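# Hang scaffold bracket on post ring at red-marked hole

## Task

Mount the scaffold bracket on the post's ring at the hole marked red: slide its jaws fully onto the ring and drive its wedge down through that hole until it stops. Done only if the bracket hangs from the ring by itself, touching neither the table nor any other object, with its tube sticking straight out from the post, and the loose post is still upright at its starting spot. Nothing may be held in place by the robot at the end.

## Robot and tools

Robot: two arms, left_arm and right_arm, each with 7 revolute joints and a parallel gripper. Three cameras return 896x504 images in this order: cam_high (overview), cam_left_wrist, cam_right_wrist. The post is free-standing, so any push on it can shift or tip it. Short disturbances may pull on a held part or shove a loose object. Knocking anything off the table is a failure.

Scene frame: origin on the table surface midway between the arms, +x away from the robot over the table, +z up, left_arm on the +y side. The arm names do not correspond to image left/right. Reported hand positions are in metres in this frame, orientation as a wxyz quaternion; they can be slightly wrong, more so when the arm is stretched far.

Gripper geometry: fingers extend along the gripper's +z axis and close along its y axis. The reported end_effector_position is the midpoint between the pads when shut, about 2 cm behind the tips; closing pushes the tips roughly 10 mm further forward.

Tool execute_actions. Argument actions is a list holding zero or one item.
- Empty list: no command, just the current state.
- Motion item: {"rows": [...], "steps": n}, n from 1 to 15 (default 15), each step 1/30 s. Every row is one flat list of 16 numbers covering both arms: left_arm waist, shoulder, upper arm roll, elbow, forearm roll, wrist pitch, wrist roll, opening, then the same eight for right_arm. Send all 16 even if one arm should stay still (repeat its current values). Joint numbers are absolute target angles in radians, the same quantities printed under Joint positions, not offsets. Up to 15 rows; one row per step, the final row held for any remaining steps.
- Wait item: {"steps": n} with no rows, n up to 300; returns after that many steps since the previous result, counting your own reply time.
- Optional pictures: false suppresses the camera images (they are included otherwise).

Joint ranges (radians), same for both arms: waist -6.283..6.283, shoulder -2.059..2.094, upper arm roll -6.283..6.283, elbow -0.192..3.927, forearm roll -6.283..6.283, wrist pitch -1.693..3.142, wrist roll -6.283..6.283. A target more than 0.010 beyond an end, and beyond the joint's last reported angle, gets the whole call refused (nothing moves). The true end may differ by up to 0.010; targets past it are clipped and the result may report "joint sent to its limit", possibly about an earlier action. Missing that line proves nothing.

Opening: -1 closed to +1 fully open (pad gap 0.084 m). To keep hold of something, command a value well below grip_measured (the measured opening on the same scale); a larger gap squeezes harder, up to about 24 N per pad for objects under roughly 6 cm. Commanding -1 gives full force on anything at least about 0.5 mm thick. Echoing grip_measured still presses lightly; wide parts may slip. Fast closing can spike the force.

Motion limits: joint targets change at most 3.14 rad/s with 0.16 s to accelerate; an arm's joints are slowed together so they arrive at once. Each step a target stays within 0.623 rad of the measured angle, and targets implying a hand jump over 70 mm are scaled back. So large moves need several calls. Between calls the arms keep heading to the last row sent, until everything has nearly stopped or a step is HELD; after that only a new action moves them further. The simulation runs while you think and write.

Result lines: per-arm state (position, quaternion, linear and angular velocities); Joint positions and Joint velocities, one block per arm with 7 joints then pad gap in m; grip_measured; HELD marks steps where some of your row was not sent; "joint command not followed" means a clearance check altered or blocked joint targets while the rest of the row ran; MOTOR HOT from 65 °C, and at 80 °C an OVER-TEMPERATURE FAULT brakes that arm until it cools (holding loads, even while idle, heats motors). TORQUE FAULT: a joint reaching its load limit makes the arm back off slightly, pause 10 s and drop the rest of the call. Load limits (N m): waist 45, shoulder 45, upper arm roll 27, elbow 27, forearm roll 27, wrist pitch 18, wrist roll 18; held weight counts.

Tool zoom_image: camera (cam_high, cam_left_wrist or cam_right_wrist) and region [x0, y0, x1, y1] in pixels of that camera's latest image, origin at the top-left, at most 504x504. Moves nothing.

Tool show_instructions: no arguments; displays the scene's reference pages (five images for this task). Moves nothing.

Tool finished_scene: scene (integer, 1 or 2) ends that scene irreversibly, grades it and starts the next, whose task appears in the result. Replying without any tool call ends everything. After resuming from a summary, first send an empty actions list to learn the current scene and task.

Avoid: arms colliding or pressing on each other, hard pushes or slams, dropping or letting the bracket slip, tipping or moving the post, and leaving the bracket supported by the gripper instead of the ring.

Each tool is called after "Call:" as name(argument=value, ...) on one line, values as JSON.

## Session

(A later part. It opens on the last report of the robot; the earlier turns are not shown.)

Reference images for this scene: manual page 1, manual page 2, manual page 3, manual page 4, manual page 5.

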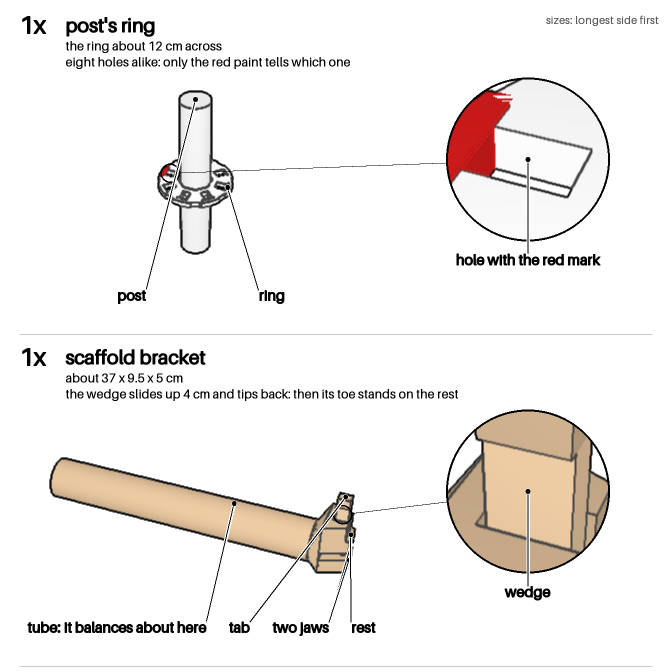

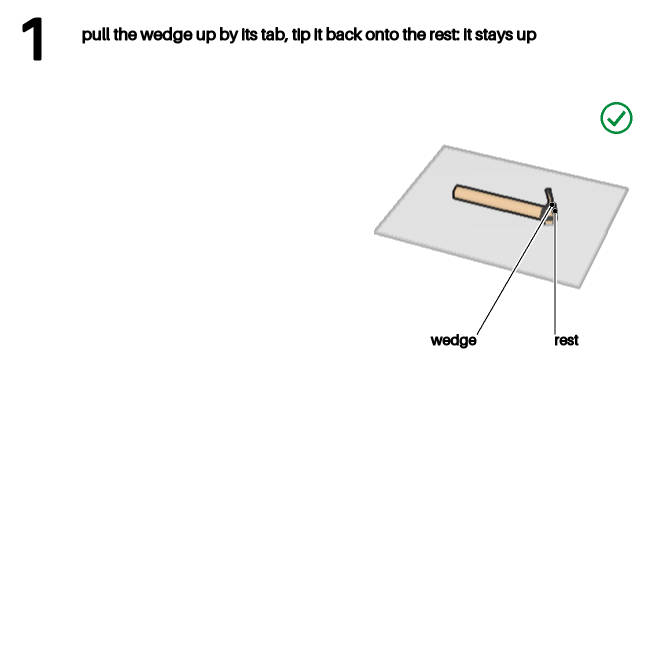

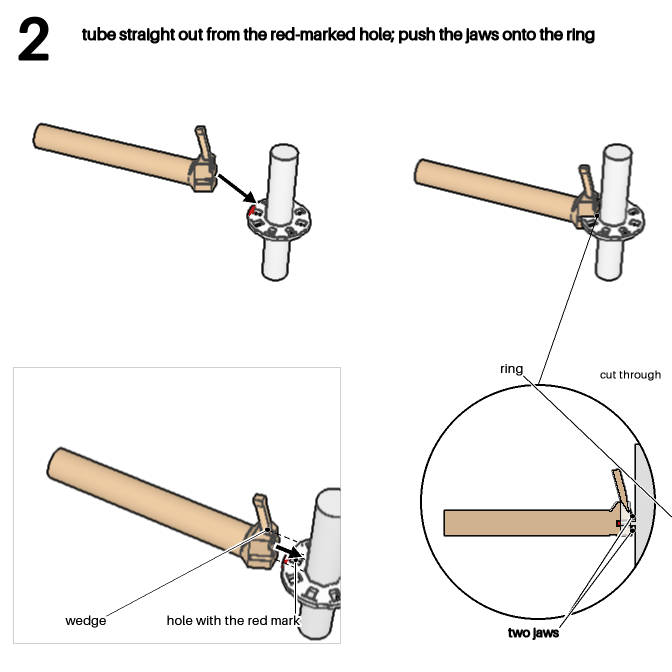

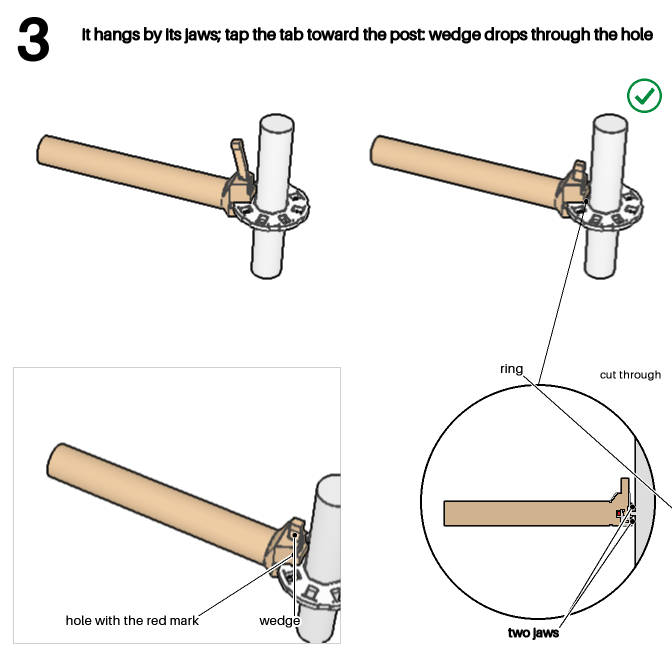

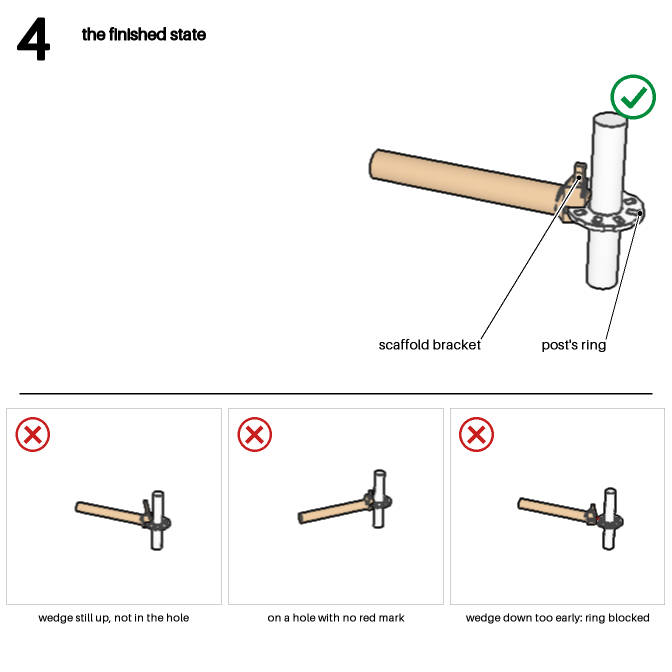

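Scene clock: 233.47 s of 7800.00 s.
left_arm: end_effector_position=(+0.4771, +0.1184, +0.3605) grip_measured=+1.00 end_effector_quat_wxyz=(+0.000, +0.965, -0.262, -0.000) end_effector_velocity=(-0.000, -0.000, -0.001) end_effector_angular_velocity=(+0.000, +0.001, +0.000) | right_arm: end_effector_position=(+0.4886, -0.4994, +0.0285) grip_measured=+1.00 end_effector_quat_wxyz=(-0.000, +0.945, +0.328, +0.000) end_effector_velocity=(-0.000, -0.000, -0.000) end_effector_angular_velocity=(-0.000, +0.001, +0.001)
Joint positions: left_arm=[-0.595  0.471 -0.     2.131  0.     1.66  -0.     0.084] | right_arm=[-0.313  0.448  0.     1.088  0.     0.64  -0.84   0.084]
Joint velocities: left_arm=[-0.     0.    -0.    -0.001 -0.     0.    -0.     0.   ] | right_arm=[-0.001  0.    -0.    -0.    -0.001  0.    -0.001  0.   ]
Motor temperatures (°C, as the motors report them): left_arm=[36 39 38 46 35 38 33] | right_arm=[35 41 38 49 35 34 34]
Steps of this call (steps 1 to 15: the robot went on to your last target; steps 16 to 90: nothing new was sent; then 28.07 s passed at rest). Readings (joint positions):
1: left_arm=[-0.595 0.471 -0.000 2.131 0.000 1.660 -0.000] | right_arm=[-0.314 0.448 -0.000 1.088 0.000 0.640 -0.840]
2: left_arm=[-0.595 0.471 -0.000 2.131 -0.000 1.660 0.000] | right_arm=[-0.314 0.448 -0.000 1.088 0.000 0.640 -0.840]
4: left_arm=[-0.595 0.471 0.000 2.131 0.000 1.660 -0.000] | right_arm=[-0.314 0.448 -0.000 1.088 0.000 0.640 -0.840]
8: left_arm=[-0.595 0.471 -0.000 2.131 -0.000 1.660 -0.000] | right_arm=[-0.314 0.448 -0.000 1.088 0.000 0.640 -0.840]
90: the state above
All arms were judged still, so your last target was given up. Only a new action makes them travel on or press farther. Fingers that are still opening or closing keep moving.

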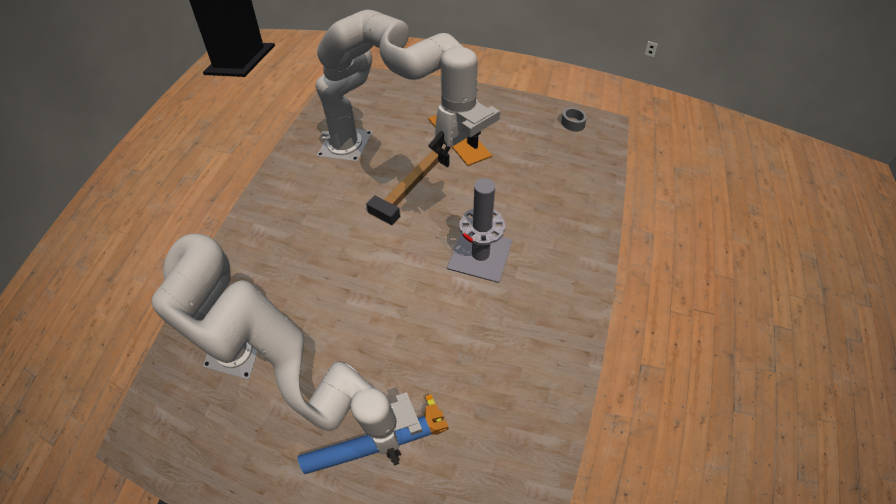

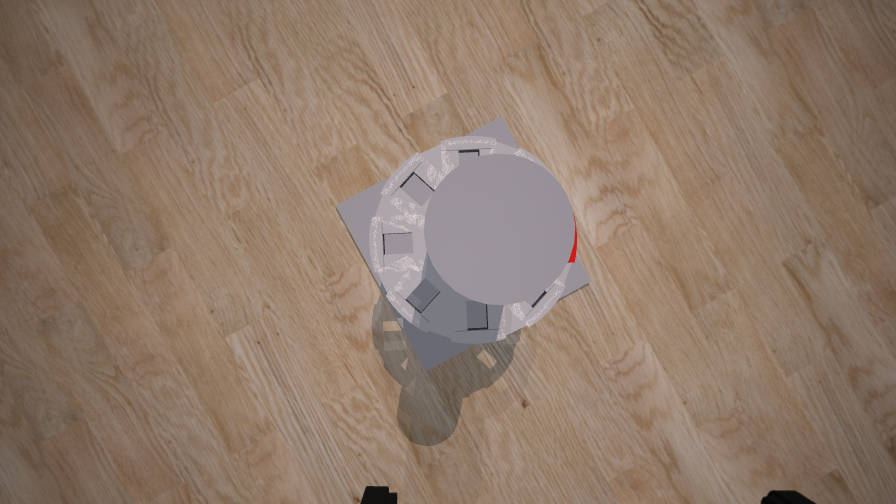

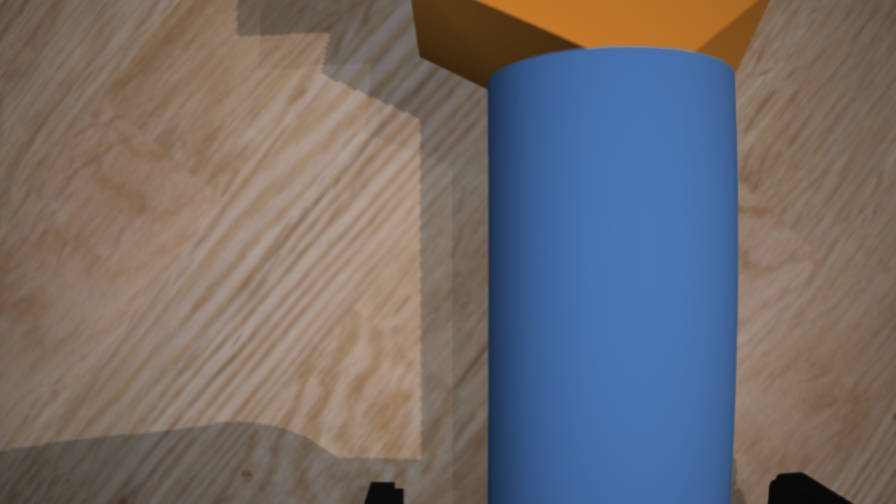

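Call:
execute_actions(actions=[{"rows": [
[-0.62,0.44,0,2.06,0.13,1.63,-0.06,1, -0.3135,0.4477,0,1.0879,0,0.6402,-0.84,0.8],
[-0.66,0.39,0,1.95,0.33,1.58,-0.16,1, -0.3135,0.4477,0,1.0879,0,0.6402,-0.84,0.6],
[-1.1985,-0.2708,0,0.41,3.1416,0.89,-1.5708,1, -0.3135,0.4477,0,1.0879,0,0.6402,-0.84,0.45],
[-1.1985,-0.2708,0,0.41,3.1416,0.89,-1.5708,1, -0.3135,0.4477,0,1.0879,0,0.6402,-0.84,0.35],
[-1.1985,-0.2708,0,0.41,3.1416,0.89,-1.5708,1, -0.3135,0.4477,0,1.0879,0,0.6402,-0.84,0.28],
[-1.1985,-0.2708,0,0.41,3.1416,0.89,-1.5708,1, -0.3135,0.4477,0,1.0879,0,0.6402,-0.84,0.22],
[-1.1985,-0.2708,0,0.41,3.1416,0.89,-1.5708,1, -0.3135,0.4477,0,1.0879,0,0.6402,-0.84,0.17],
[-1.1985,-0.2708,0,0.41,3.1416,0.89,-1.5708,1, -0.3135,0.4477,0,1.0879,0,0.6402,-0.84,0.12],
[-1.1985,-0.2708,0,0.41,3.1416,0.89,-1.5708,1, -0.3135,0.4477,0,1.0879,0,0.6402,-0.84,0.07],
[-1.1985,-0.2708,0,0.41,3.1416,0.89,-1.5708,1, -0.3135,0.4477,0,1.0879,0,0.6402,-0.84,0.0],
[-1.1985,-0.2708,0,0.41,3.1416,0.89,-1.5708,1, -0.3135,0.4477,0,1.0879,0,0.6402,-0.84,-0.1],
[-1.1985,-0.2708,0,0.41,3.1416,0.89,-1.5708,1, -0.3135,0.4477,0,1.0879,0,0.6402,-0.84,-0.25],
[-1.1985,-0.2708,0,0.41,3.1416,0.89,-1.5708,1, -0.3135,0.4477,0,1.0879,0,0.6402,-0.84,-0.45],
[-1.1985,-0.2708,0,0.41,3.1416,0.89,-1.5708,1, -0.3135,0.4477,0,1.0879,0,0.6402,-0.84,-0.7],
[-1.1985,-0.2708,0,0.41,3.1416,0.89,-1.5708,1, -0.3135,0.4477,0,1.0879,0,0.6402,-0.84,-1]
], "steps": 15}], pictures=false)

Scene clock: 353.97 s of 7800.00 s.
left_arm: end_effector_position=(+0.4233, +0.0556, +0.4500) grip_measured=+1.00 end_effector_quat_wxyz=(-0.088, +0.935, -0.229, +0.256) end_effector_velocity=(-0.230, -0.166, +0.213) end_effector_angular_velocity=(-0.252, -1.676, -0.040) | right_arm: end_effector_position=(+0.4889, -0.5000, +0.0288) grip_measured=+0.13 end_effector_quat_wxyz=(+0.000, +0.945, +0.328, +0.000) end_effector_velocity=(-0.000, +0.000, -0.001) end_effector_angular_velocity=(+0.001, +0.002, -0.000)
Joint positions: left_arm=[-0.9    0.106 -0.001  1.714  0.45   1.287 -0.414  0.084] | right_arm=[-0.314  0.448 -0.001  1.088 -0.     0.64  -0.84   0.05 ]
Joint velocities: left_arm=[-0.887 -1.131 -0.009 -1.517  1.536 -1.172 -1.533  0.   ] | right_arm=[-0.     0.002  0.001 -0.     0.001  0.    -0.     0.   ]
Motor temperatures (°C, as the motors report them): left_arm=[36 39 38 47 35 38 33] | right_arm=[35 41 38 48 35 34 34]
Steps of this call (steps 1 to 90: nothing new was sent; then 117.00 s passed at rest; steps 91 to 105: all 15 steps of this action). Readings (joint positions):
91: left_arm=[-0.595 0.471 -0.000 2.131 0.000 1.660 -0.000] | right_arm=[-0.313 0.448 0.000 1.088 -0.000 0.640 -0.840]
92: left_arm=[-0.596 0.470 0.000 2.129 0.005 1.659 -0.002] | right_arm=[-0.314 0.448 0.000 1.088 0.000 0.640 -0.840]
94: left_arm=[-0.604 0.459 0.001 2.105 0.048 1.647 -0.024] | right_arm=[-0.314 0.448 -0.000 1.088 0.000 0.640 -0.840]
98: left_arm=[-0.703 0.354 0.003 1.981 0.177 1.538 -0.141] | right_arm=[-0.314 0.448 -0.000 1.088 -0.000 0.640 -0.840]
105: the state above

Call:
execute_actions(actions=[{"rows": [
[-1.1985,-0.2708,0,0.41,3.1416,0.89,-1.5708,1, -0.3135,0.445,0,1.089,0,0.644,-0.84,-1],
[-1.1985,-0.2708,0,0.41,3.1416,0.89,-1.5708,1, -0.3135,0.438,0,1.092,0,0.654,-0.84,-1],
[-1.1985,-0.2708,0,0.41,3.1416,0.89,-1.5708,1, -0.3135,0.427,0,1.096,0,0.669,-0.84,-1],
[-1.1985,-0.2708,0,0.41,3.1416,0.89,-1.5708,1, -0.3135,0.412,0,1.102,0,0.690,-0.84,-1],
[-1.1985,-0.2708,0,0.41,3.1416,0.89,-1.5708,1, -0.3135,0.394,0,1.110,0,0.716,-0.84,-1],
[-1.1985,-0.2708,0,0.41,3.1416,0.89,-1.5708,1, -0.3135,0.373,0,1.118,0,0.745,-0.84,-1],
[-1.1985,-0.2708,0,0.41,3.1416,0.89,-1.5708,1, -0.3135,0.351,0,1.127,0,0.776,-0.84,-1],
[-1.1985,-0.2708,0,0.41,3.1416,0.89,-1.5708,1, -0.3135,0.328,0,1.136,0,0.808,-0.84,-1],
[-1.1985,-0.2708,0,0.41,3.1416,0.89,-1.5708,1, -0.3135,0.306,0,1.145,0,0.839,-0.84,-1],
[-1.1985,-0.2708,0,0.41,3.1416,0.89,-1.5708,1, -0.3135,0.285,0,1.153,0,0.868,-0.84,-1],
[-1.1985,-0.2708,0,0.41,3.1416,0.89,-1.5708,1, -0.3135,0.267,0,1.161,0,0.894,-0.84,-1],
[-1.1985,-0.2708,0,0.41,3.1416,0.89,-1.5708,1, -0.3135,0.252,0,1.167,0,0.915,-0.84,-1],
[-1.1985,-0.2708,0,0.41,3.1416,0.89,-1.5708,1, -0.3135,0.241,0,1.171,0,0.930,-0.84,-1],
[-1.1985,-0.2708,0,0.41,3.1416,0.89,-1.5708,1, -0.3135,0.234,0,1.174,0,0.940,-0.84,-1],
[-1.1985,-0.2708,0,0.41,3.1416,0.89,-1.5708,1, -0.3135,0.2313,0,1.1752,0,0.9439,-0.84,-1]
], "steps": 15}])

Scene clock: 373.50 s of 7800.00 s.
left_arm: end_effector_position=(+0.1794, -0.0355, +0.2700) grip_measured=+1.00 end_effector_quat_wxyz=(+0.153, -0.153, +0.690, -0.690) end_effector_velocity=(-0.000, -0.000, -0.000) end_effector_angular_velocity=(+0.000, -0.000, -0.000) | right_arm: end_effector_position=(+0.4935, -0.5004, +0.1317) grip_measured=+0.13 end_effector_quat_wxyz=(+0.002, +0.945, +0.328, +0.004) end_effector_velocity=(-0.012, +0.001, +0.265) end_effector_angular_velocity=(-0.010, -0.050, -0.000)
Joint positions: left_arm=[-1.198 -0.271  0.     0.41   3.142  0.89  -1.571  0.084] | right_arm=[-0.314  0.267 -0.     1.163 -0.     0.888 -0.84   0.05 ]
Joint velocities: left_arm=[ 0.    -0.    -0.001 -0.     0.    -0.     0.     0.   ] | right_arm=[-0.    -0.457 -0.     0.185 -0.001  0.592  0.     0.   ]
Motor temperatures (°C, as the motors report them): left_arm=[36 38 38 46 35 38 33] | right_arm=[35 41 38 48 35 34 34]
Steps of this call (steps 1 to 60: the robot went on to your last target; steps 61 to 120: nothing new was sent; then 15.03 s passed at rest; steps 121 to 135: all 15 steps of this action). Readings (joint positions):
121: left_arm=[-1.198 -0.271 0.000 0.410 3.142 0.890 -1.571] | right_arm=[-0.313 0.448 0.000 1.088 0.000 0.640 -0.840]
122: left_arm=[-1.199 -0.271 -0.000 0.410 3.142 0.890 -1.571] | right_arm=[-0.313 0.447 0.000 1.088 0.000 0.641 -0.840]
124: left_arm=[-1.198 -0.271 0.000 0.410 3.142 0.890 -1.571] | right_arm=[-0.313 0.444 0.001 1.088 0.000 0.651 -0.840]
128: left_arm=[-1.198 -0.271 0.000 0.410 3.142 0.890 -1.571] | right_arm=[-0.312 0.407 0.003 1.097 0.000 0.715 -0.840]
135: the state above

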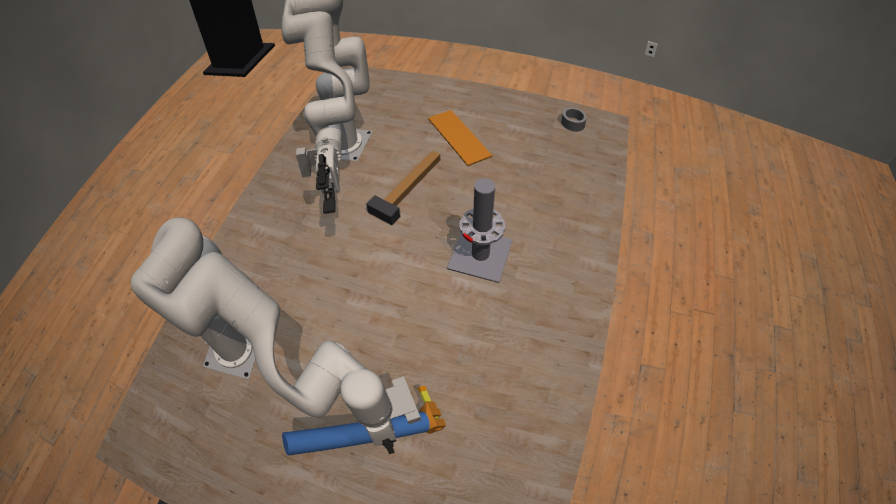

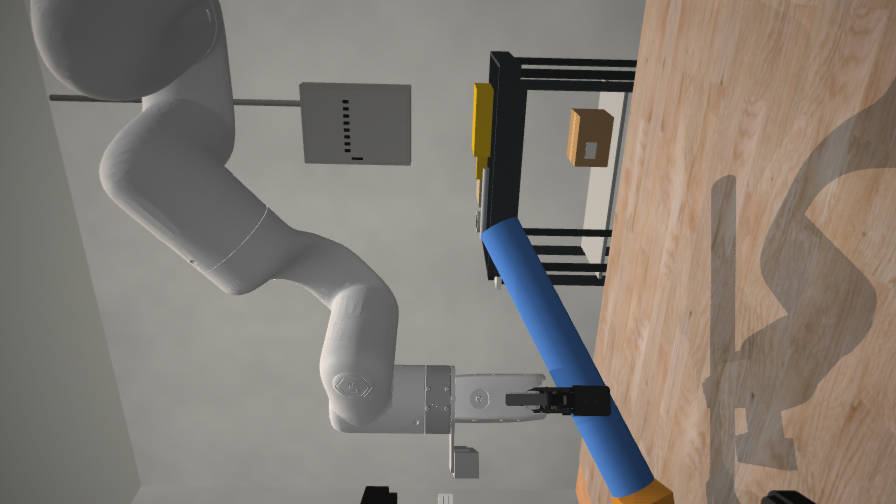

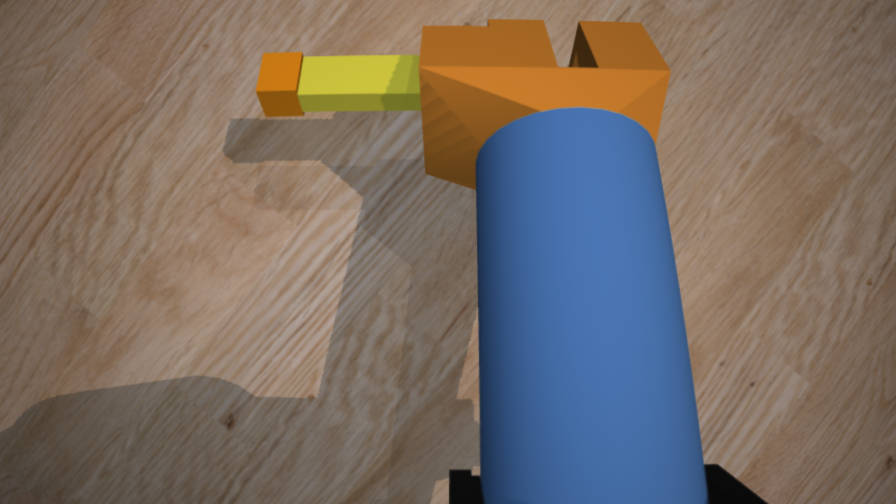

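Call:
execute_actions(actions=[])

Scene clock: 379.73 s of 7800.00 s.
left_arm: end_effector_position=(+0.1794, -0.0355, +0.2700) grip_measured=+1.00 end_effector_quat_wxyz=(+0.153, -0.153, +0.690, -0.690) end_effector_velocity=(-0.000, -0.000, +0.000) end_effector_angular_velocity=(-0.000, +0.001, +0.000) | right_arm: end_effector_position=(+0.4888, -0.4995, +0.1505) grip_measured=+0.13 end_effector_quat_wxyz=(-0.000, +0.945, +0.328, +0.000) end_effector_velocity=(-0.000, +0.000, +0.000) end_effector_angular_velocity=(-0.000, -0.000, +0.001)
Joint positions: left_arm=[-1.198 -0.271 -0.     0.41   3.142  0.89  -1.571  0.084] | right_arm=[-0.314  0.231  0.     1.175  0.     0.944 -0.84   0.05 ]
Joint velocities: left_arm=[-0. -0.  0.  0. -0. -0. -0. -0.] | right_arm=[ 0.    -0.001  0.001 -0.    -0.     0.    -0.     0.   ]
Motor temperatures (°C, as the motors report them): left_arm=[36 38 38 46 35 38 33] | right_arm=[35 41 38 49 35 34 34]
Steps of this call (steps 1 to 30: the robot went on to your last target; steps 31 to 100: nothing new was sent; then 2.90 s passed at rest). Readings (joint positions):
1: left_arm=[-1.198 -0.271 -0.000 0.410 3.142 0.890 -1.571] | right_arm=[-0.314 0.253 -0.000 1.168 -0.000 0.905 -0.840]
2: left_arm=[-1.199 -0.271 -0.000 0.410 3.142 0.890 -1.571] | right_arm=[-0.313 0.244 -0.000 1.172 -0.000 0.918 -0.840]
4: left_arm=[-1.198 -0.271 -0.000 0.410 3.142 0.890 -1.571] | right_arm=[-0.313 0.237 0.000 1.174 -0.000 0.932 -0.840]
8: left_arm=[-1.198 -0.271 0.000 0.410 3.142 0.890 -1.571] | right_arm=[-0.313 0.236 0.000 1.171 -0.000 0.942 -0.840]
100: the state above
All arms were judged still, so your last target was given up. Only a new action makes them travel on or press farther. Fingers that are still opening or closing keep moving.

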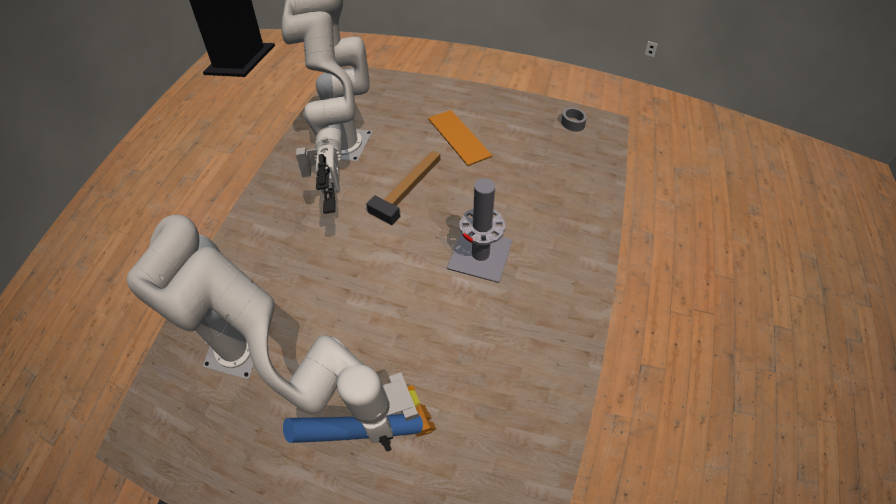

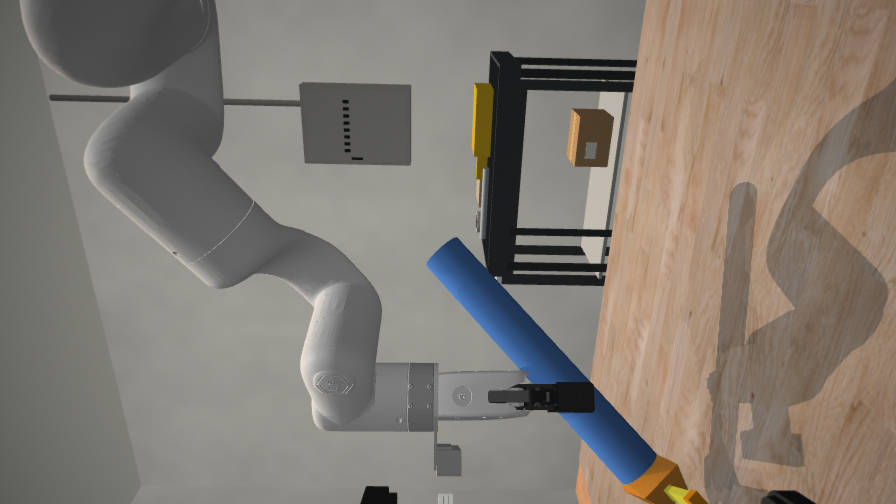

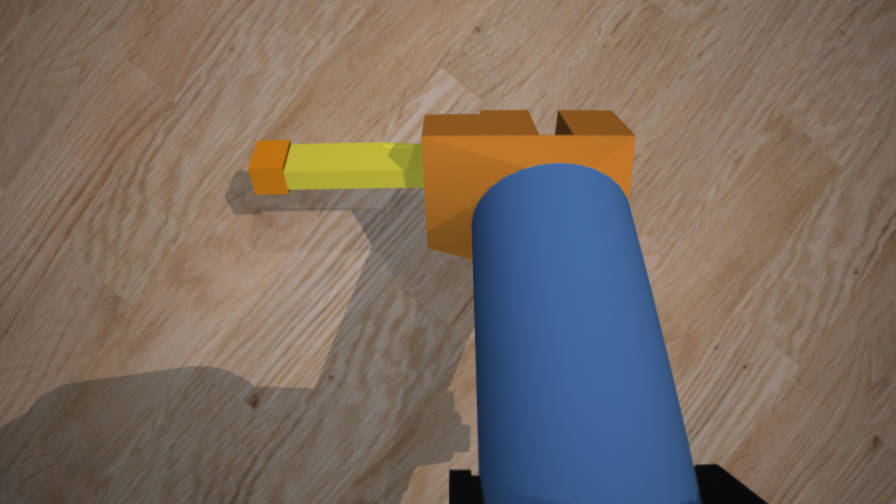

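Call:
execute_actions(actions=[{"rows": [
[-1.18,-0.25,0,0.47,3.03,0.92,-1.46,1, -0.3135,0.2285,0,1.1756,0,0.9471,-0.84,-1],
[-1.15,-0.20,0,0.60,2.8,1.0,-1.25,1, -0.3135,0.2202,0,1.1767,0,0.9565,-0.84,-1],
[-0.8333,0.2547,0,1.9968,0,1.7421,1.4473,1, -0.3135,0.2068,0,1.1786,0,0.9718,-0.84,-1],
[-0.8333,0.2547,0,1.9968,0,1.7421,1.4473,1, -0.3135,0.1888,0,1.1811,0,0.9923,-0.84,-1],
[-0.8333,0.2547,0,1.9968,0,1.7421,1.4473,1, -0.3135,0.1671,0,1.1841,0,1.0170,-0.84,-1],
[-0.8333,0.2547,0,1.9968,0,1.7421,1.4473,1, -0.3135,0.1426,0,1.1875,0,1.0449,-0.84,-1],
[-0.8333,0.2547,0,1.9968,0,1.7421,1.4473,1, -0.3135,0.1164,0,1.1912,0,1.0748,-0.84,-1],
[-0.8333,0.2547,0,1.9968,0,1.7421,1.4473,1, -0.3135,0.0895,0,1.1949,0,1.1054,-0.84,-1],
[-0.8333,0.2547,0,1.9968,0,1.7421,1.4473,1, -0.3135,0.0633,0,1.1986,0,1.1353,-0.84,-1],
[-0.8333,0.2547,0,1.9968,0,1.7421,1.4473,1, -0.3135,0.0388,0,1.2020,0,1.1632,-0.84,-1],
[-0.8333,0.2547,0,1.9968,0,1.7421,1.4473,1, -0.3135,0.0171,0,1.2050,0,1.1879,-0.84,-1],
[-0.8333,0.2547,0,1.9968,0,1.7421,1.4473,1, -0.3135,-0.0009,0,1.2075,0,1.2084,-0.84,-1],
[-0.8333,0.2547,0,1.9968,0,1.7421,1.4473,1, -0.3135,-0.0143,0,1.2094,0,1.2237,-0.84,-1],
[-0.8333,0.2547,0,1.9968,0,1.7421,1.4473,1, -0.3135,-0.0226,0,1.2105,0,1.2331,-0.84,-1],
[-0.8333,0.2547,0,1.9968,0,1.7421,1.4473,1, -0.3135,-0.0254,0,1.2109,0,1.2363,-0.84,-1]
], "steps": 15}], pictures=false)

Scene clock: 500.23 s of 7800.00 s.
left_arm: end_effector_position=(+0.3390, -0.0353, +0.3883) grip_measured=+1.00 end_effector_quat_wxyz=(-0.382, +0.227, -0.529, +0.723) end_effector_velocity=(+0.358, +0.103, +0.324) end_effector_angular_velocity=(-0.513, -0.706, +1.254) | right_arm: end_effector_position=(+0.4544, -0.4936, +0.2540) grip_measured=+0.13 end_effector_quat_wxyz=(+0.002, +0.945, +0.328, +0.004) end_effector_velocity=(-0.111, +0.019, +0.244) end_effector_angular_velocity=(-0.005, -0.034, -0.001)
Joint positions: left_arm=[-1.059 -0.071  0.     0.707  2.819  1.172 -1.251  0.084] | right_arm=[-0.314  0.015 -0.     1.208  0.     1.184 -0.84   0.05 ]
Joint velocities: left_arm=[ 0.294  0.427  0.001  0.756 -0.756  0.744  0.754  0.   ] | right_arm=[ 0.001 -0.53  -0.001  0.079  0.001  0.575 -0.     0.   ]
Motor temperatures (°C, as the motors report them): left_arm=[36 38 38 46 35 38 33] | right_arm=[35 42 38 55 35 35 34]
Steps of this call (steps 1 to 90: nothing new was sent; then 117.00 s passed at rest; steps 91 to 105: all 15 steps of this action). Readings (joint positions):
91: left_arm=[-1.198 -0.271 -0.000 0.410 3.141 0.890 -1.571] | right_arm=[-0.313 0.231 -0.000 1.175 -0.000 0.944 -0.840]
92: left_arm=[-1.198 -0.270 -0.000 0.412 3.137 0.891 -1.566] | right_arm=[-0.314 0.231 -0.000 1.175 0.000 0.945 -0.840]
94: left_arm=[-1.191 -0.260 -0.001 0.432 3.095 0.904 -1.525] | right_arm=[-0.313 0.225 0.000 1.175 -0.000 0.954 -0.840]
98: left_arm=[-1.138 -0.185 -0.000 0.533 2.993 0.999 -1.424] | right_arm=[-0.313 0.174 0.000 1.181 -0.000 1.013 -0.840]
105: the state above

Call:
execute_actions(actions=[{"rows": [
[-0.8333,0.2547,0,1.9968,0,1.7421,1.4473,1, -0.3100,-0.0226,0,1.2048,0.0157,1.2396,-0.8438,-1],
[-0.8333,0.2547,0,1.9968,0,1.7421,1.4473,1, -0.3031,-0.0170,0,1.1926,0.0471,1.2463,-0.8515,-1],
[-0.8333,0.2547,0,1.9968,0,1.7421,1.4473,1, -0.2927,-0.0085,0,1.1744,0.0942,1.2564,-0.8630,-1],
[-0.8333,0.2547,0,1.9968,0,1.7421,1.4473,1, -0.2824,-0.0001,0,1.1561,0.1414,1.2664,-0.8746,-1],
[-0.8333,0.2547,0,1.9968,0,1.7421,1.4473,1, -0.2685,0.0111,0,1.1318,0.2042,1.2798,-0.8899,-1],
[-0.8333,0.2547,0,1.9968,0,1.7421,1.4473,1, -0.2547,0.0224,0,1.1075,0.2670,1.2932,-0.9053,-1],
[-0.8333,0.2547,0,1.9968,0,1.7421,1.4473,1, -0.2408,0.0336,0,1.0831,0.3299,1.3065,-0.9206,-1],
[-0.8333,0.2547,0,1.9968,0,1.7421,1.4473,1, -0.2270,0.0448,0,1.0588,0.3927,1.3199,-0.9360,-1],
[-0.8333,0.2547,0,1.9968,0,1.7421,1.4473,1, -0.2132,0.0561,0,1.0344,0.4555,1.3333,-0.9513,-1],
[-0.8333,0.2547,0,1.9968,0,1.7421,1.4473,1, -0.1993,0.0673,0,1.0101,0.5184,1.3467,-0.9667,-1],
[-0.8333,0.2547,0,1.9968,0,1.7421,1.4473,1, -0.1855,0.0785,0,0.9858,0.5812,1.3601,-0.9820,-1],
[-0.8333,0.2547,0,1.9968,0,1.7421,1.4473,1, -0.1716,0.0898,0,0.9614,0.6440,1.3734,-0.9974,-1],
[-0.8333,0.2547,0,1.9968,0,1.7421,1.4473,1, -0.1578,0.1010,0,0.9371,0.7069,1.3868,-1.0128,-1],
[-0.8333,0.2547,0,1.9968,0,1.7421,1.4473,1, -0.1405,0.1151,0,0.9067,0.7854,1.4036,-1.0320,-1],
[-0.8333,0.2547,0,1.9968,0,1.7421,1.4473,1, -0.1232,0.1291,0,0.8762,0.8639,1.4203,-1.0511,-1]
], "steps": 15}])

Scene clock: 522.03 s of 7800.00 s.
left_arm: end_effector_position=(+0.3454, +0.0521, +0.4206) grip_measured=+1.00 end_effector_quat_wxyz=(-0.000, -0.446, +0.895, -0.000) end_effector_velocity=(+0.001, +0.001, -0.000) end_effector_angular_velocity=(+0.000, +0.000, +0.002) | right_arm: end_effector_position=(+0.3845, -0.3517, +0.1906) grip_measured=+0.13 end_effector_quat_wxyz=(-0.242, +0.911, +0.330, -0.045) end_effector_velocity=(-0.185, +0.383, -0.142) end_effector_angular_velocity=(+1.213, +0.698, -0.050)
Joint positions: left_arm=[-0.833  0.255  0.     1.997  0.     1.742  1.447  0.084] | right_arm=[-0.221  0.05   0.001  1.049  0.415  1.324 -0.942  0.05 ]
Joint velocities: left_arm=[ 0.002 -0.    -0.    -0.    -0.     0.    -0.    -0.   ] | right_arm=[ 0.266  0.213 -0.005 -0.463  1.212  0.251 -0.295  0.   ]
Motor temperatures (°C, as the motors report them): left_arm=[36 38 38 46 35 38 33] | right_arm=[35 42 38 56 35 35 34]
Steps of this call (steps 1 to 75: the robot went on to your last target; steps 76 to 140: nothing new was sent; then 16.63 s passed at rest; steps 141 to 155: all 15 steps of this action). Readings (joint positions):
141: left_arm=[-0.833 0.255 0.000 1.997 0.000 1.742 1.447] | right_arm=[-0.313 -0.025 -0.000 1.211 0.000 1.236 -0.840]
142: left_arm=[-0.833 0.255 -0.000 1.997 0.000 1.742 1.447] | right_arm=[-0.313 -0.025 -0.000 1.210 0.003 1.237 -0.841]
144: left_arm=[-0.833 0.255 0.000 1.997 0.000 1.742 1.447] | right_arm=[-0.309 -0.022 -0.003 1.203 0.027 1.241 -0.847]
148: left_arm=[-0.833 0.255 0.000 1.997 0.000 1.742 1.447] | right_arm=[-0.282 0.000 -0.002 1.154 0.149 1.267 -0.876]
155: the state above

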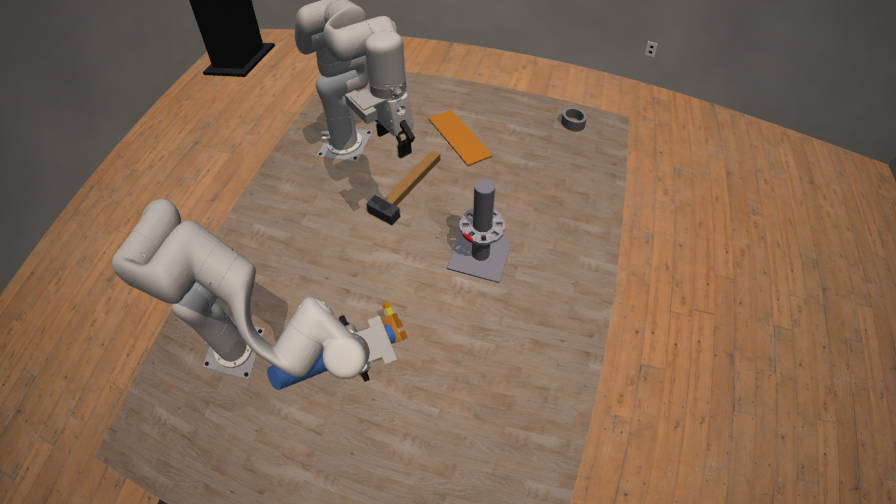

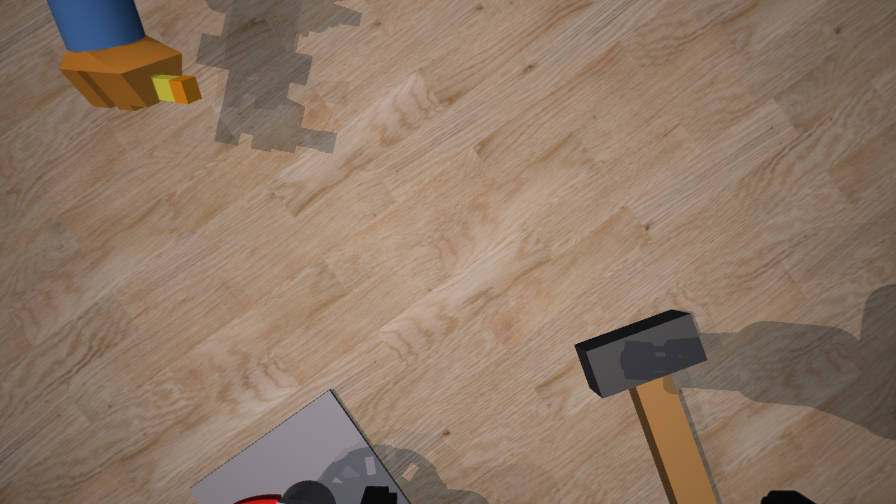

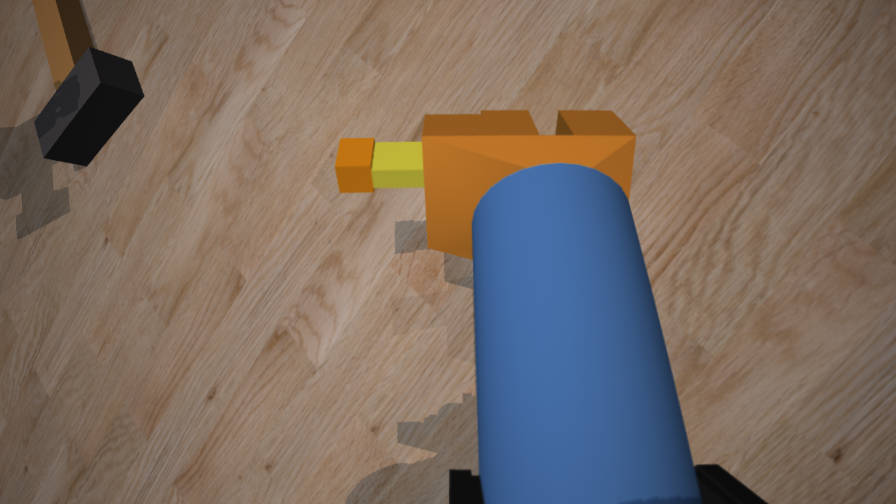

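Call:
execute_actions(actions=[{"rows": [
[-0.8333,0.2547,0,1.9968,0,1.7421,1.4473,1, -0.1163,0.1347,0,0.8641,0.8954,1.4270,-1.0588,-1],
[-0.8333,0.2547,0,1.9968,0,1.7421,1.4473,1, -0.1059,0.1431,0,0.8458,0.9425,1.4370,-1.0703,-1],
[-0.8333,0.2547,0,1.9968,0,1.7421,1.4473,1, -0.0955,0.1516,0,0.8275,0.9896,1.4470,-1.0819,-1],
[-0.8333,0.2547,0,1.9968,0,1.7421,1.4473,1, -0.0817,0.1628,0,0.8032,1.0524,1.4604,-1.0972,-1],
[-0.8333,0.2547,0,1.9968,0,1.7421,1.4473,1, -0.0678,0.1740,0,0.7789,1.1153,1.4738,-1.1126,-1],
[-0.8333,0.2547,0,1.9968,0,1.7421,1.4473,1, -0.0540,0.1853,0,0.7545,1.1781,1.4872,-1.1279,-1],
[-0.8333,0.2547,0,1.9968,0,1.7421,1.4473,1, -0.0402,0.1965,0,0.7302,1.2409,1.5006,-1.1433,-1],
[-0.8333,0.2547,0,1.9968,0,1.7421,1.4473,1, -0.0263,0.2077,0,0.7058,1.3038,1.5139,-1.1586,-1],
[-0.8333,0.2547,0,1.9968,0,1.7421,1.4473,1, -0.0125,0.2190,0,0.6815,1.3666,1.5273,-1.1740,-1],
[-0.8333,0.2547,0,1.9968,0,1.7421,1.4473,1, -0.0021,0.2274,0,0.6633,1.4137,1.5374,-1.1855,-1],
[-0.8333,0.2547,0,1.9968,0,1.7421,1.4473,1, 0.0083,0.2358,0,0.6450,1.4608,1.5474,-1.1970,-1],
[-0.8333,0.2547,0,1.9968,0,1.7421,1.4473,1, 0.0187,0.2443,0,0.6267,1.5080,1.5574,-1.2085,-1],
[-0.8333,0.2547,0,1.9968,0,1.7421,1.4473,1, 0.0256,0.2499,0,0.6146,1.5394,1.5641,-1.2162,-1],
[-0.8333,0.2547,0,1.9968,0,1.7421,1.4473,1, 0.0290,0.2527,0,0.6085,1.5551,1.5675,-1.2201,-1],
[-0.8333,0.2547,0,1.9968,0,1.7421,1.4473,1, 0.0325,0.2555,0,0.6024,1.5708,1.5708,-1.2239,-1]
], "steps": 15}], pictures=false)

Call:
execute_actions(actions=[])

Scene clock: 555.80 s of 7800.00 s.
left_arm: end_effector_position=(+0.3454, +0.0521, +0.4206) grip_measured=+1.00 end_effector_quat_wxyz=(-0.000, -0.446, +0.895, -0.000) end_effector_velocity=(-0.000, -0.000, -0.001) end_effector_angular_velocity=(+0.001, +0.002, -0.001) | right_arm: end_effector_position=(+0.2721, -0.1187, +0.1695) grip_measured=+0.13 end_effector_quat_wxyz=(-0.672, +0.728, +0.111, -0.075) end_effector_velocity=(-0.037, +0.160, +0.007) end_effector_angular_velocity=(+0.765, +0.595, -0.809)
Joint positions: left_arm=[-0.833  0.255  0.     1.997  0.     1.742  1.447  0.084] | right_arm=[ 0.003  0.231  0.002  0.656  1.429  1.54  -1.189  0.05 ]
Joint velocities: left_arm=[-0.001  0.    -0.    -0.002 -0.    -0.    -0.     0.   ] | right_arm=[ 0.292  0.242 -0.012 -0.519  1.351  0.279 -0.328 -0.   ]
Motor temperatures (°C, as the motors report them): left_arm=[36 39 38 47 35 38 33] | right_arm=[35 42 38 52 35 35 34]
Steps of this call (steps 1 to 30: the robot went on to your last target; steps 31 to 90: nothing new was sent; then 30.27 s passed at rest; steps 91 to 105: all 15 steps of this action). Readings (joint positions):
91: left_arm=[-0.833 0.255 0.000 1.997 -0.000 1.742 1.447] | right_arm=[-0.123 0.129 -0.000 0.876 0.864 1.420 -1.051]
92: left_arm=[-0.833 0.255 0.000 1.997 0.000 1.742 1.447] | right_arm=[-0.122 0.130 -0.000 0.875 0.868 1.421 -1.052]
94: left_arm=[-0.833 0.255 -0.000 1.997 -0.000 1.742 1.447] | right_arm=[-0.116 0.135 -0.003 0.864 0.902 1.427 -1.061]
98: left_arm=[-0.833 0.255 0.000 1.997 0.000 1.742 1.447] | right_arm=[-0.081 0.163 -0.001 0.802 1.057 1.461 -1.098]
105: the state above

Scene clock: 555.80 s of 7800.00 s.
left_arm: end_effector_position=(+0.3454, +0.0521, +0.4206) grip_measured=+1.00 end_effector_quat_wxyz=(-0.000, -0.446, +0.895, -0.000) end_effector_velocity=(-0.000, -0.000, -0.001) end_effector_angular_velocity=(+0.001, +0.002, -0.001) | right_arm: end_effector_position=(+0.2721, -0.1187, +0.1695) grip_measured=+0.13 end_effector_quat_wxyz=(-0.672, +0.728, +0.111, -0.075) end_effector_velocity=(-0.037, +0.160, +0.007) end_effector_angular_velocity=(+0.765, +0.595, -0.809)
Joint positions: left_arm=[-0.833  0.255  0.     1.997  0.     1.742  1.447  0.084] | right_arm=[ 0.003  0.231  0.002  0.656  1.429  1.54  -1.189  0.05 ]
Joint velocities: left_arm=[-0.001  0.    -0.    -0.002 -0.    -0.    -0.     0.   ] | right_arm=[ 0.292  0.242 -0.012 -0.519  1.351  0.279 -0.328 -0.   ]
Motor temperatures (°C, as the motors report them): left_arm=[36 39 38 47 35 38 33] | right_arm=[35 42 38 52 35 35 34]

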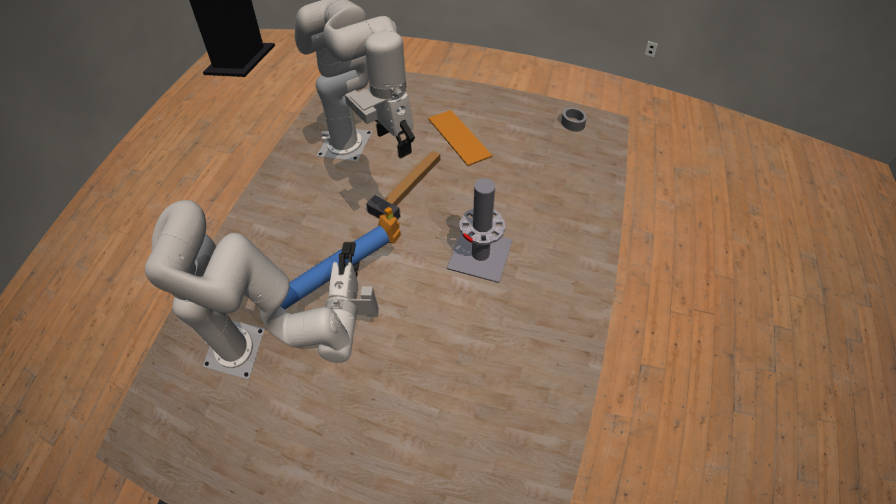

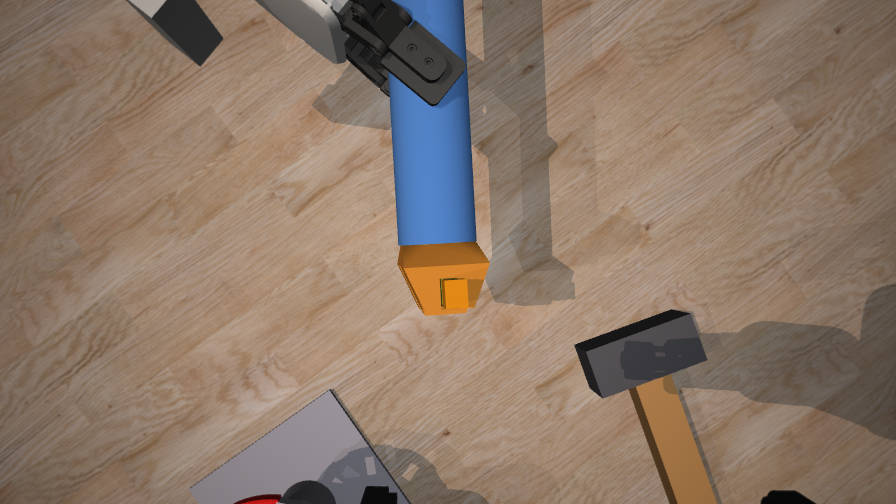

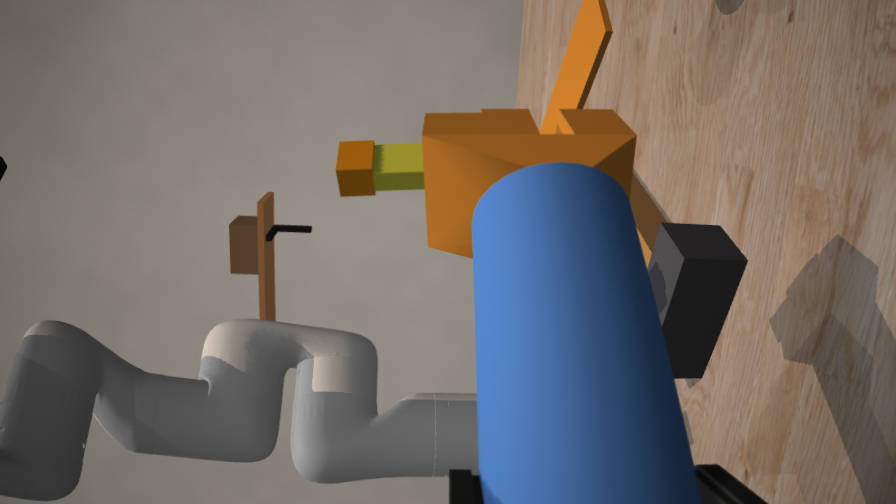

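Call:
execute_actions(actions=[])

Scene clock: 560.90 s of 7800.00 s.
left_arm: end_effector_position=(+0.3454, +0.0521, +0.4206) grip_measured=+1.00 end_effector_quat_wxyz=(-0.000, -0.446, +0.895, -0.000) end_effector_velocity=(+0.001, +0.000, +0.000) end_effector_angular_velocity=(-0.000, -0.000, +0.001) | right_arm: end_effector_position=(+0.2704, -0.1045, +0.1700) grip_measured=+0.13 end_effector_quat_wxyz=(+0.704, -0.704, -0.062, +0.062) end_effector_velocity=(+0.000, -0.000, -0.000) end_effector_angular_velocity=(-0.000, +0.001, -0.001)
Joint positions: left_arm=[-0.833  0.255 -0.     1.997  0.     1.742  1.447  0.084] | right_arm=[ 0.033  0.255 -0.     0.602  1.571  1.571 -1.224  0.05 ]
Joint velocities: left_arm=[ 0.001 -0.     0.     0.    -0.    -0.     0.001 -0.   ] | right_arm=[-0.001  0.    -0.    -0.     0.    -0.     0.001  0.   ]
Motor temperatures (°C, as the motors report them): left_arm=[36 39 38 47 35 38 33] | right_arm=[35 42 38 52 35 35 34]
Steps of this call (steps 1 to 30: the robot went on to your last target; steps 31 to 90: nothing new was sent; then 2.10 s passed at rest). Readings (joint positions):
1: left_arm=[-0.833 0.255 -0.000 1.997 -0.000 1.742 1.447] | right_arm=[0.012 0.239 0.002 0.640 1.471 1.549 -1.199]
2: left_arm=[-0.833 0.255 0.000 1.997 -0.000 1.742 1.447] | right_arm=[0.019 0.245 0.001 0.627 1.503 1.555 -1.207]
4: left_arm=[-0.833 0.255 -0.000 1.997 0.000 1.742 1.447] | right_arm=[0.026 0.251 0.001 0.613 1.540 1.563 -1.216]
8: left_arm=[-0.833 0.255 -0.000 1.997 -0.000 1.742 1.447] | right_arm=[0.030 0.254 -0.002 0.606 1.564 1.568 -1.222]
90: the state above
All arms were judged still, so your last target was given up. Only a new action makes them travel on or press farther. Fingers that are still opening or closing keep moving.

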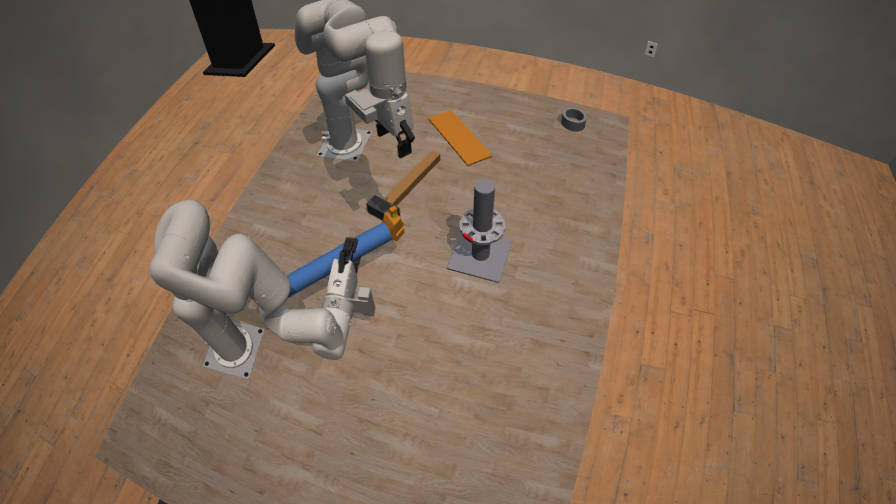

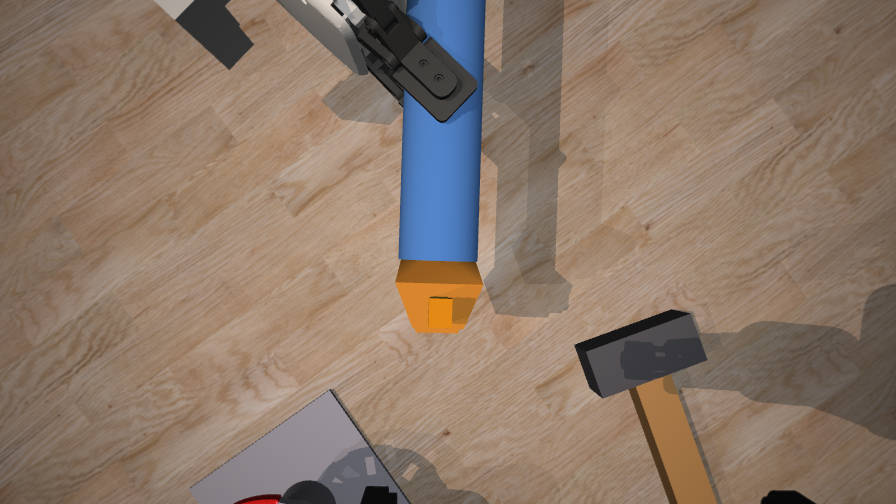

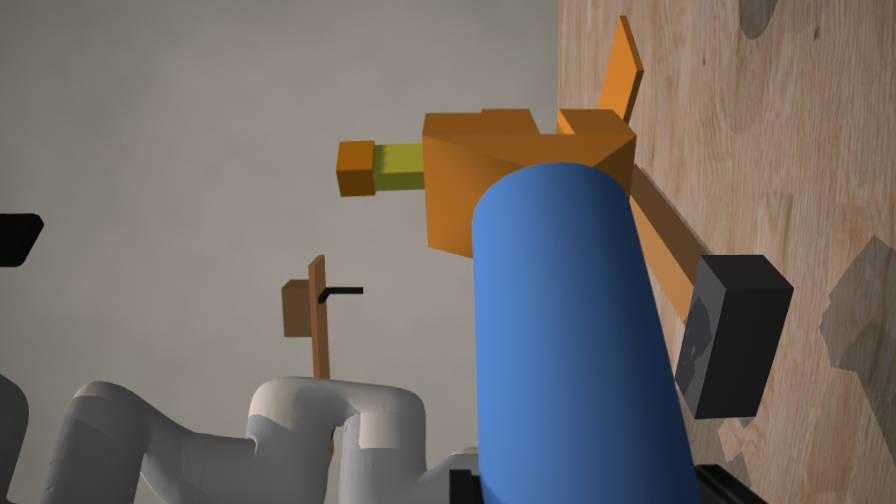

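Call:
zoom_image(camera="cam_left_wrist", region=[340, 0, 560, 350])

Call:
zoom_image(camera="cam_left_wrist", region=[380, 240, 500, 345])

Region (340, 0, 560, 350) of cam_left_wrist's 896x504 image, scaled by 1.440, with more detail than that image has; it fills the left 317 columns of this view, and the rest is white.

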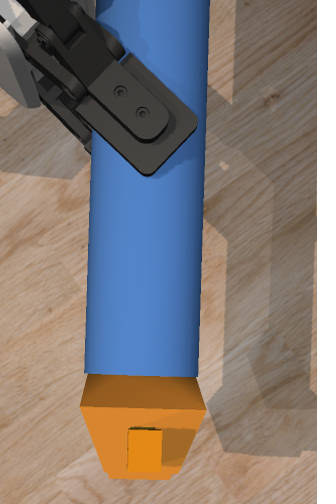

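Region (380, 240, 500, 345) of cam_left_wrist's 896x504 image, scaled by 4.200, with more detail than that image has; it fills the top 441 rows of this view, and the rest is white.

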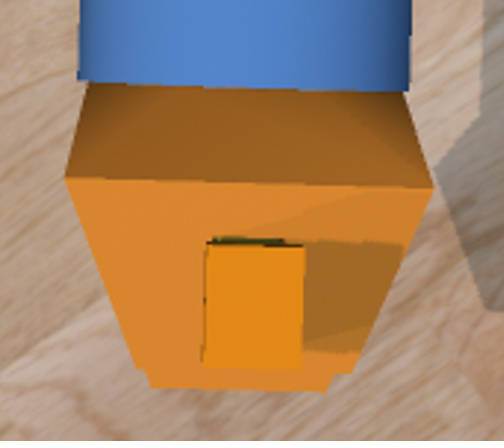

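Call:
zoom_image(camera="cam_right_wrist", region=[320, 90, 660, 270])

Region (320, 90, 660, 270) of cam_right_wrist's 896x504 image, scaled by 1.482, with more detail than that image has; it fills the top 267 rows of this view, and the rest is white.

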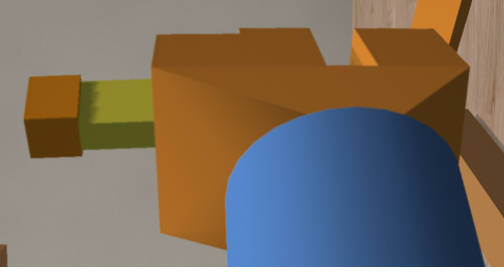

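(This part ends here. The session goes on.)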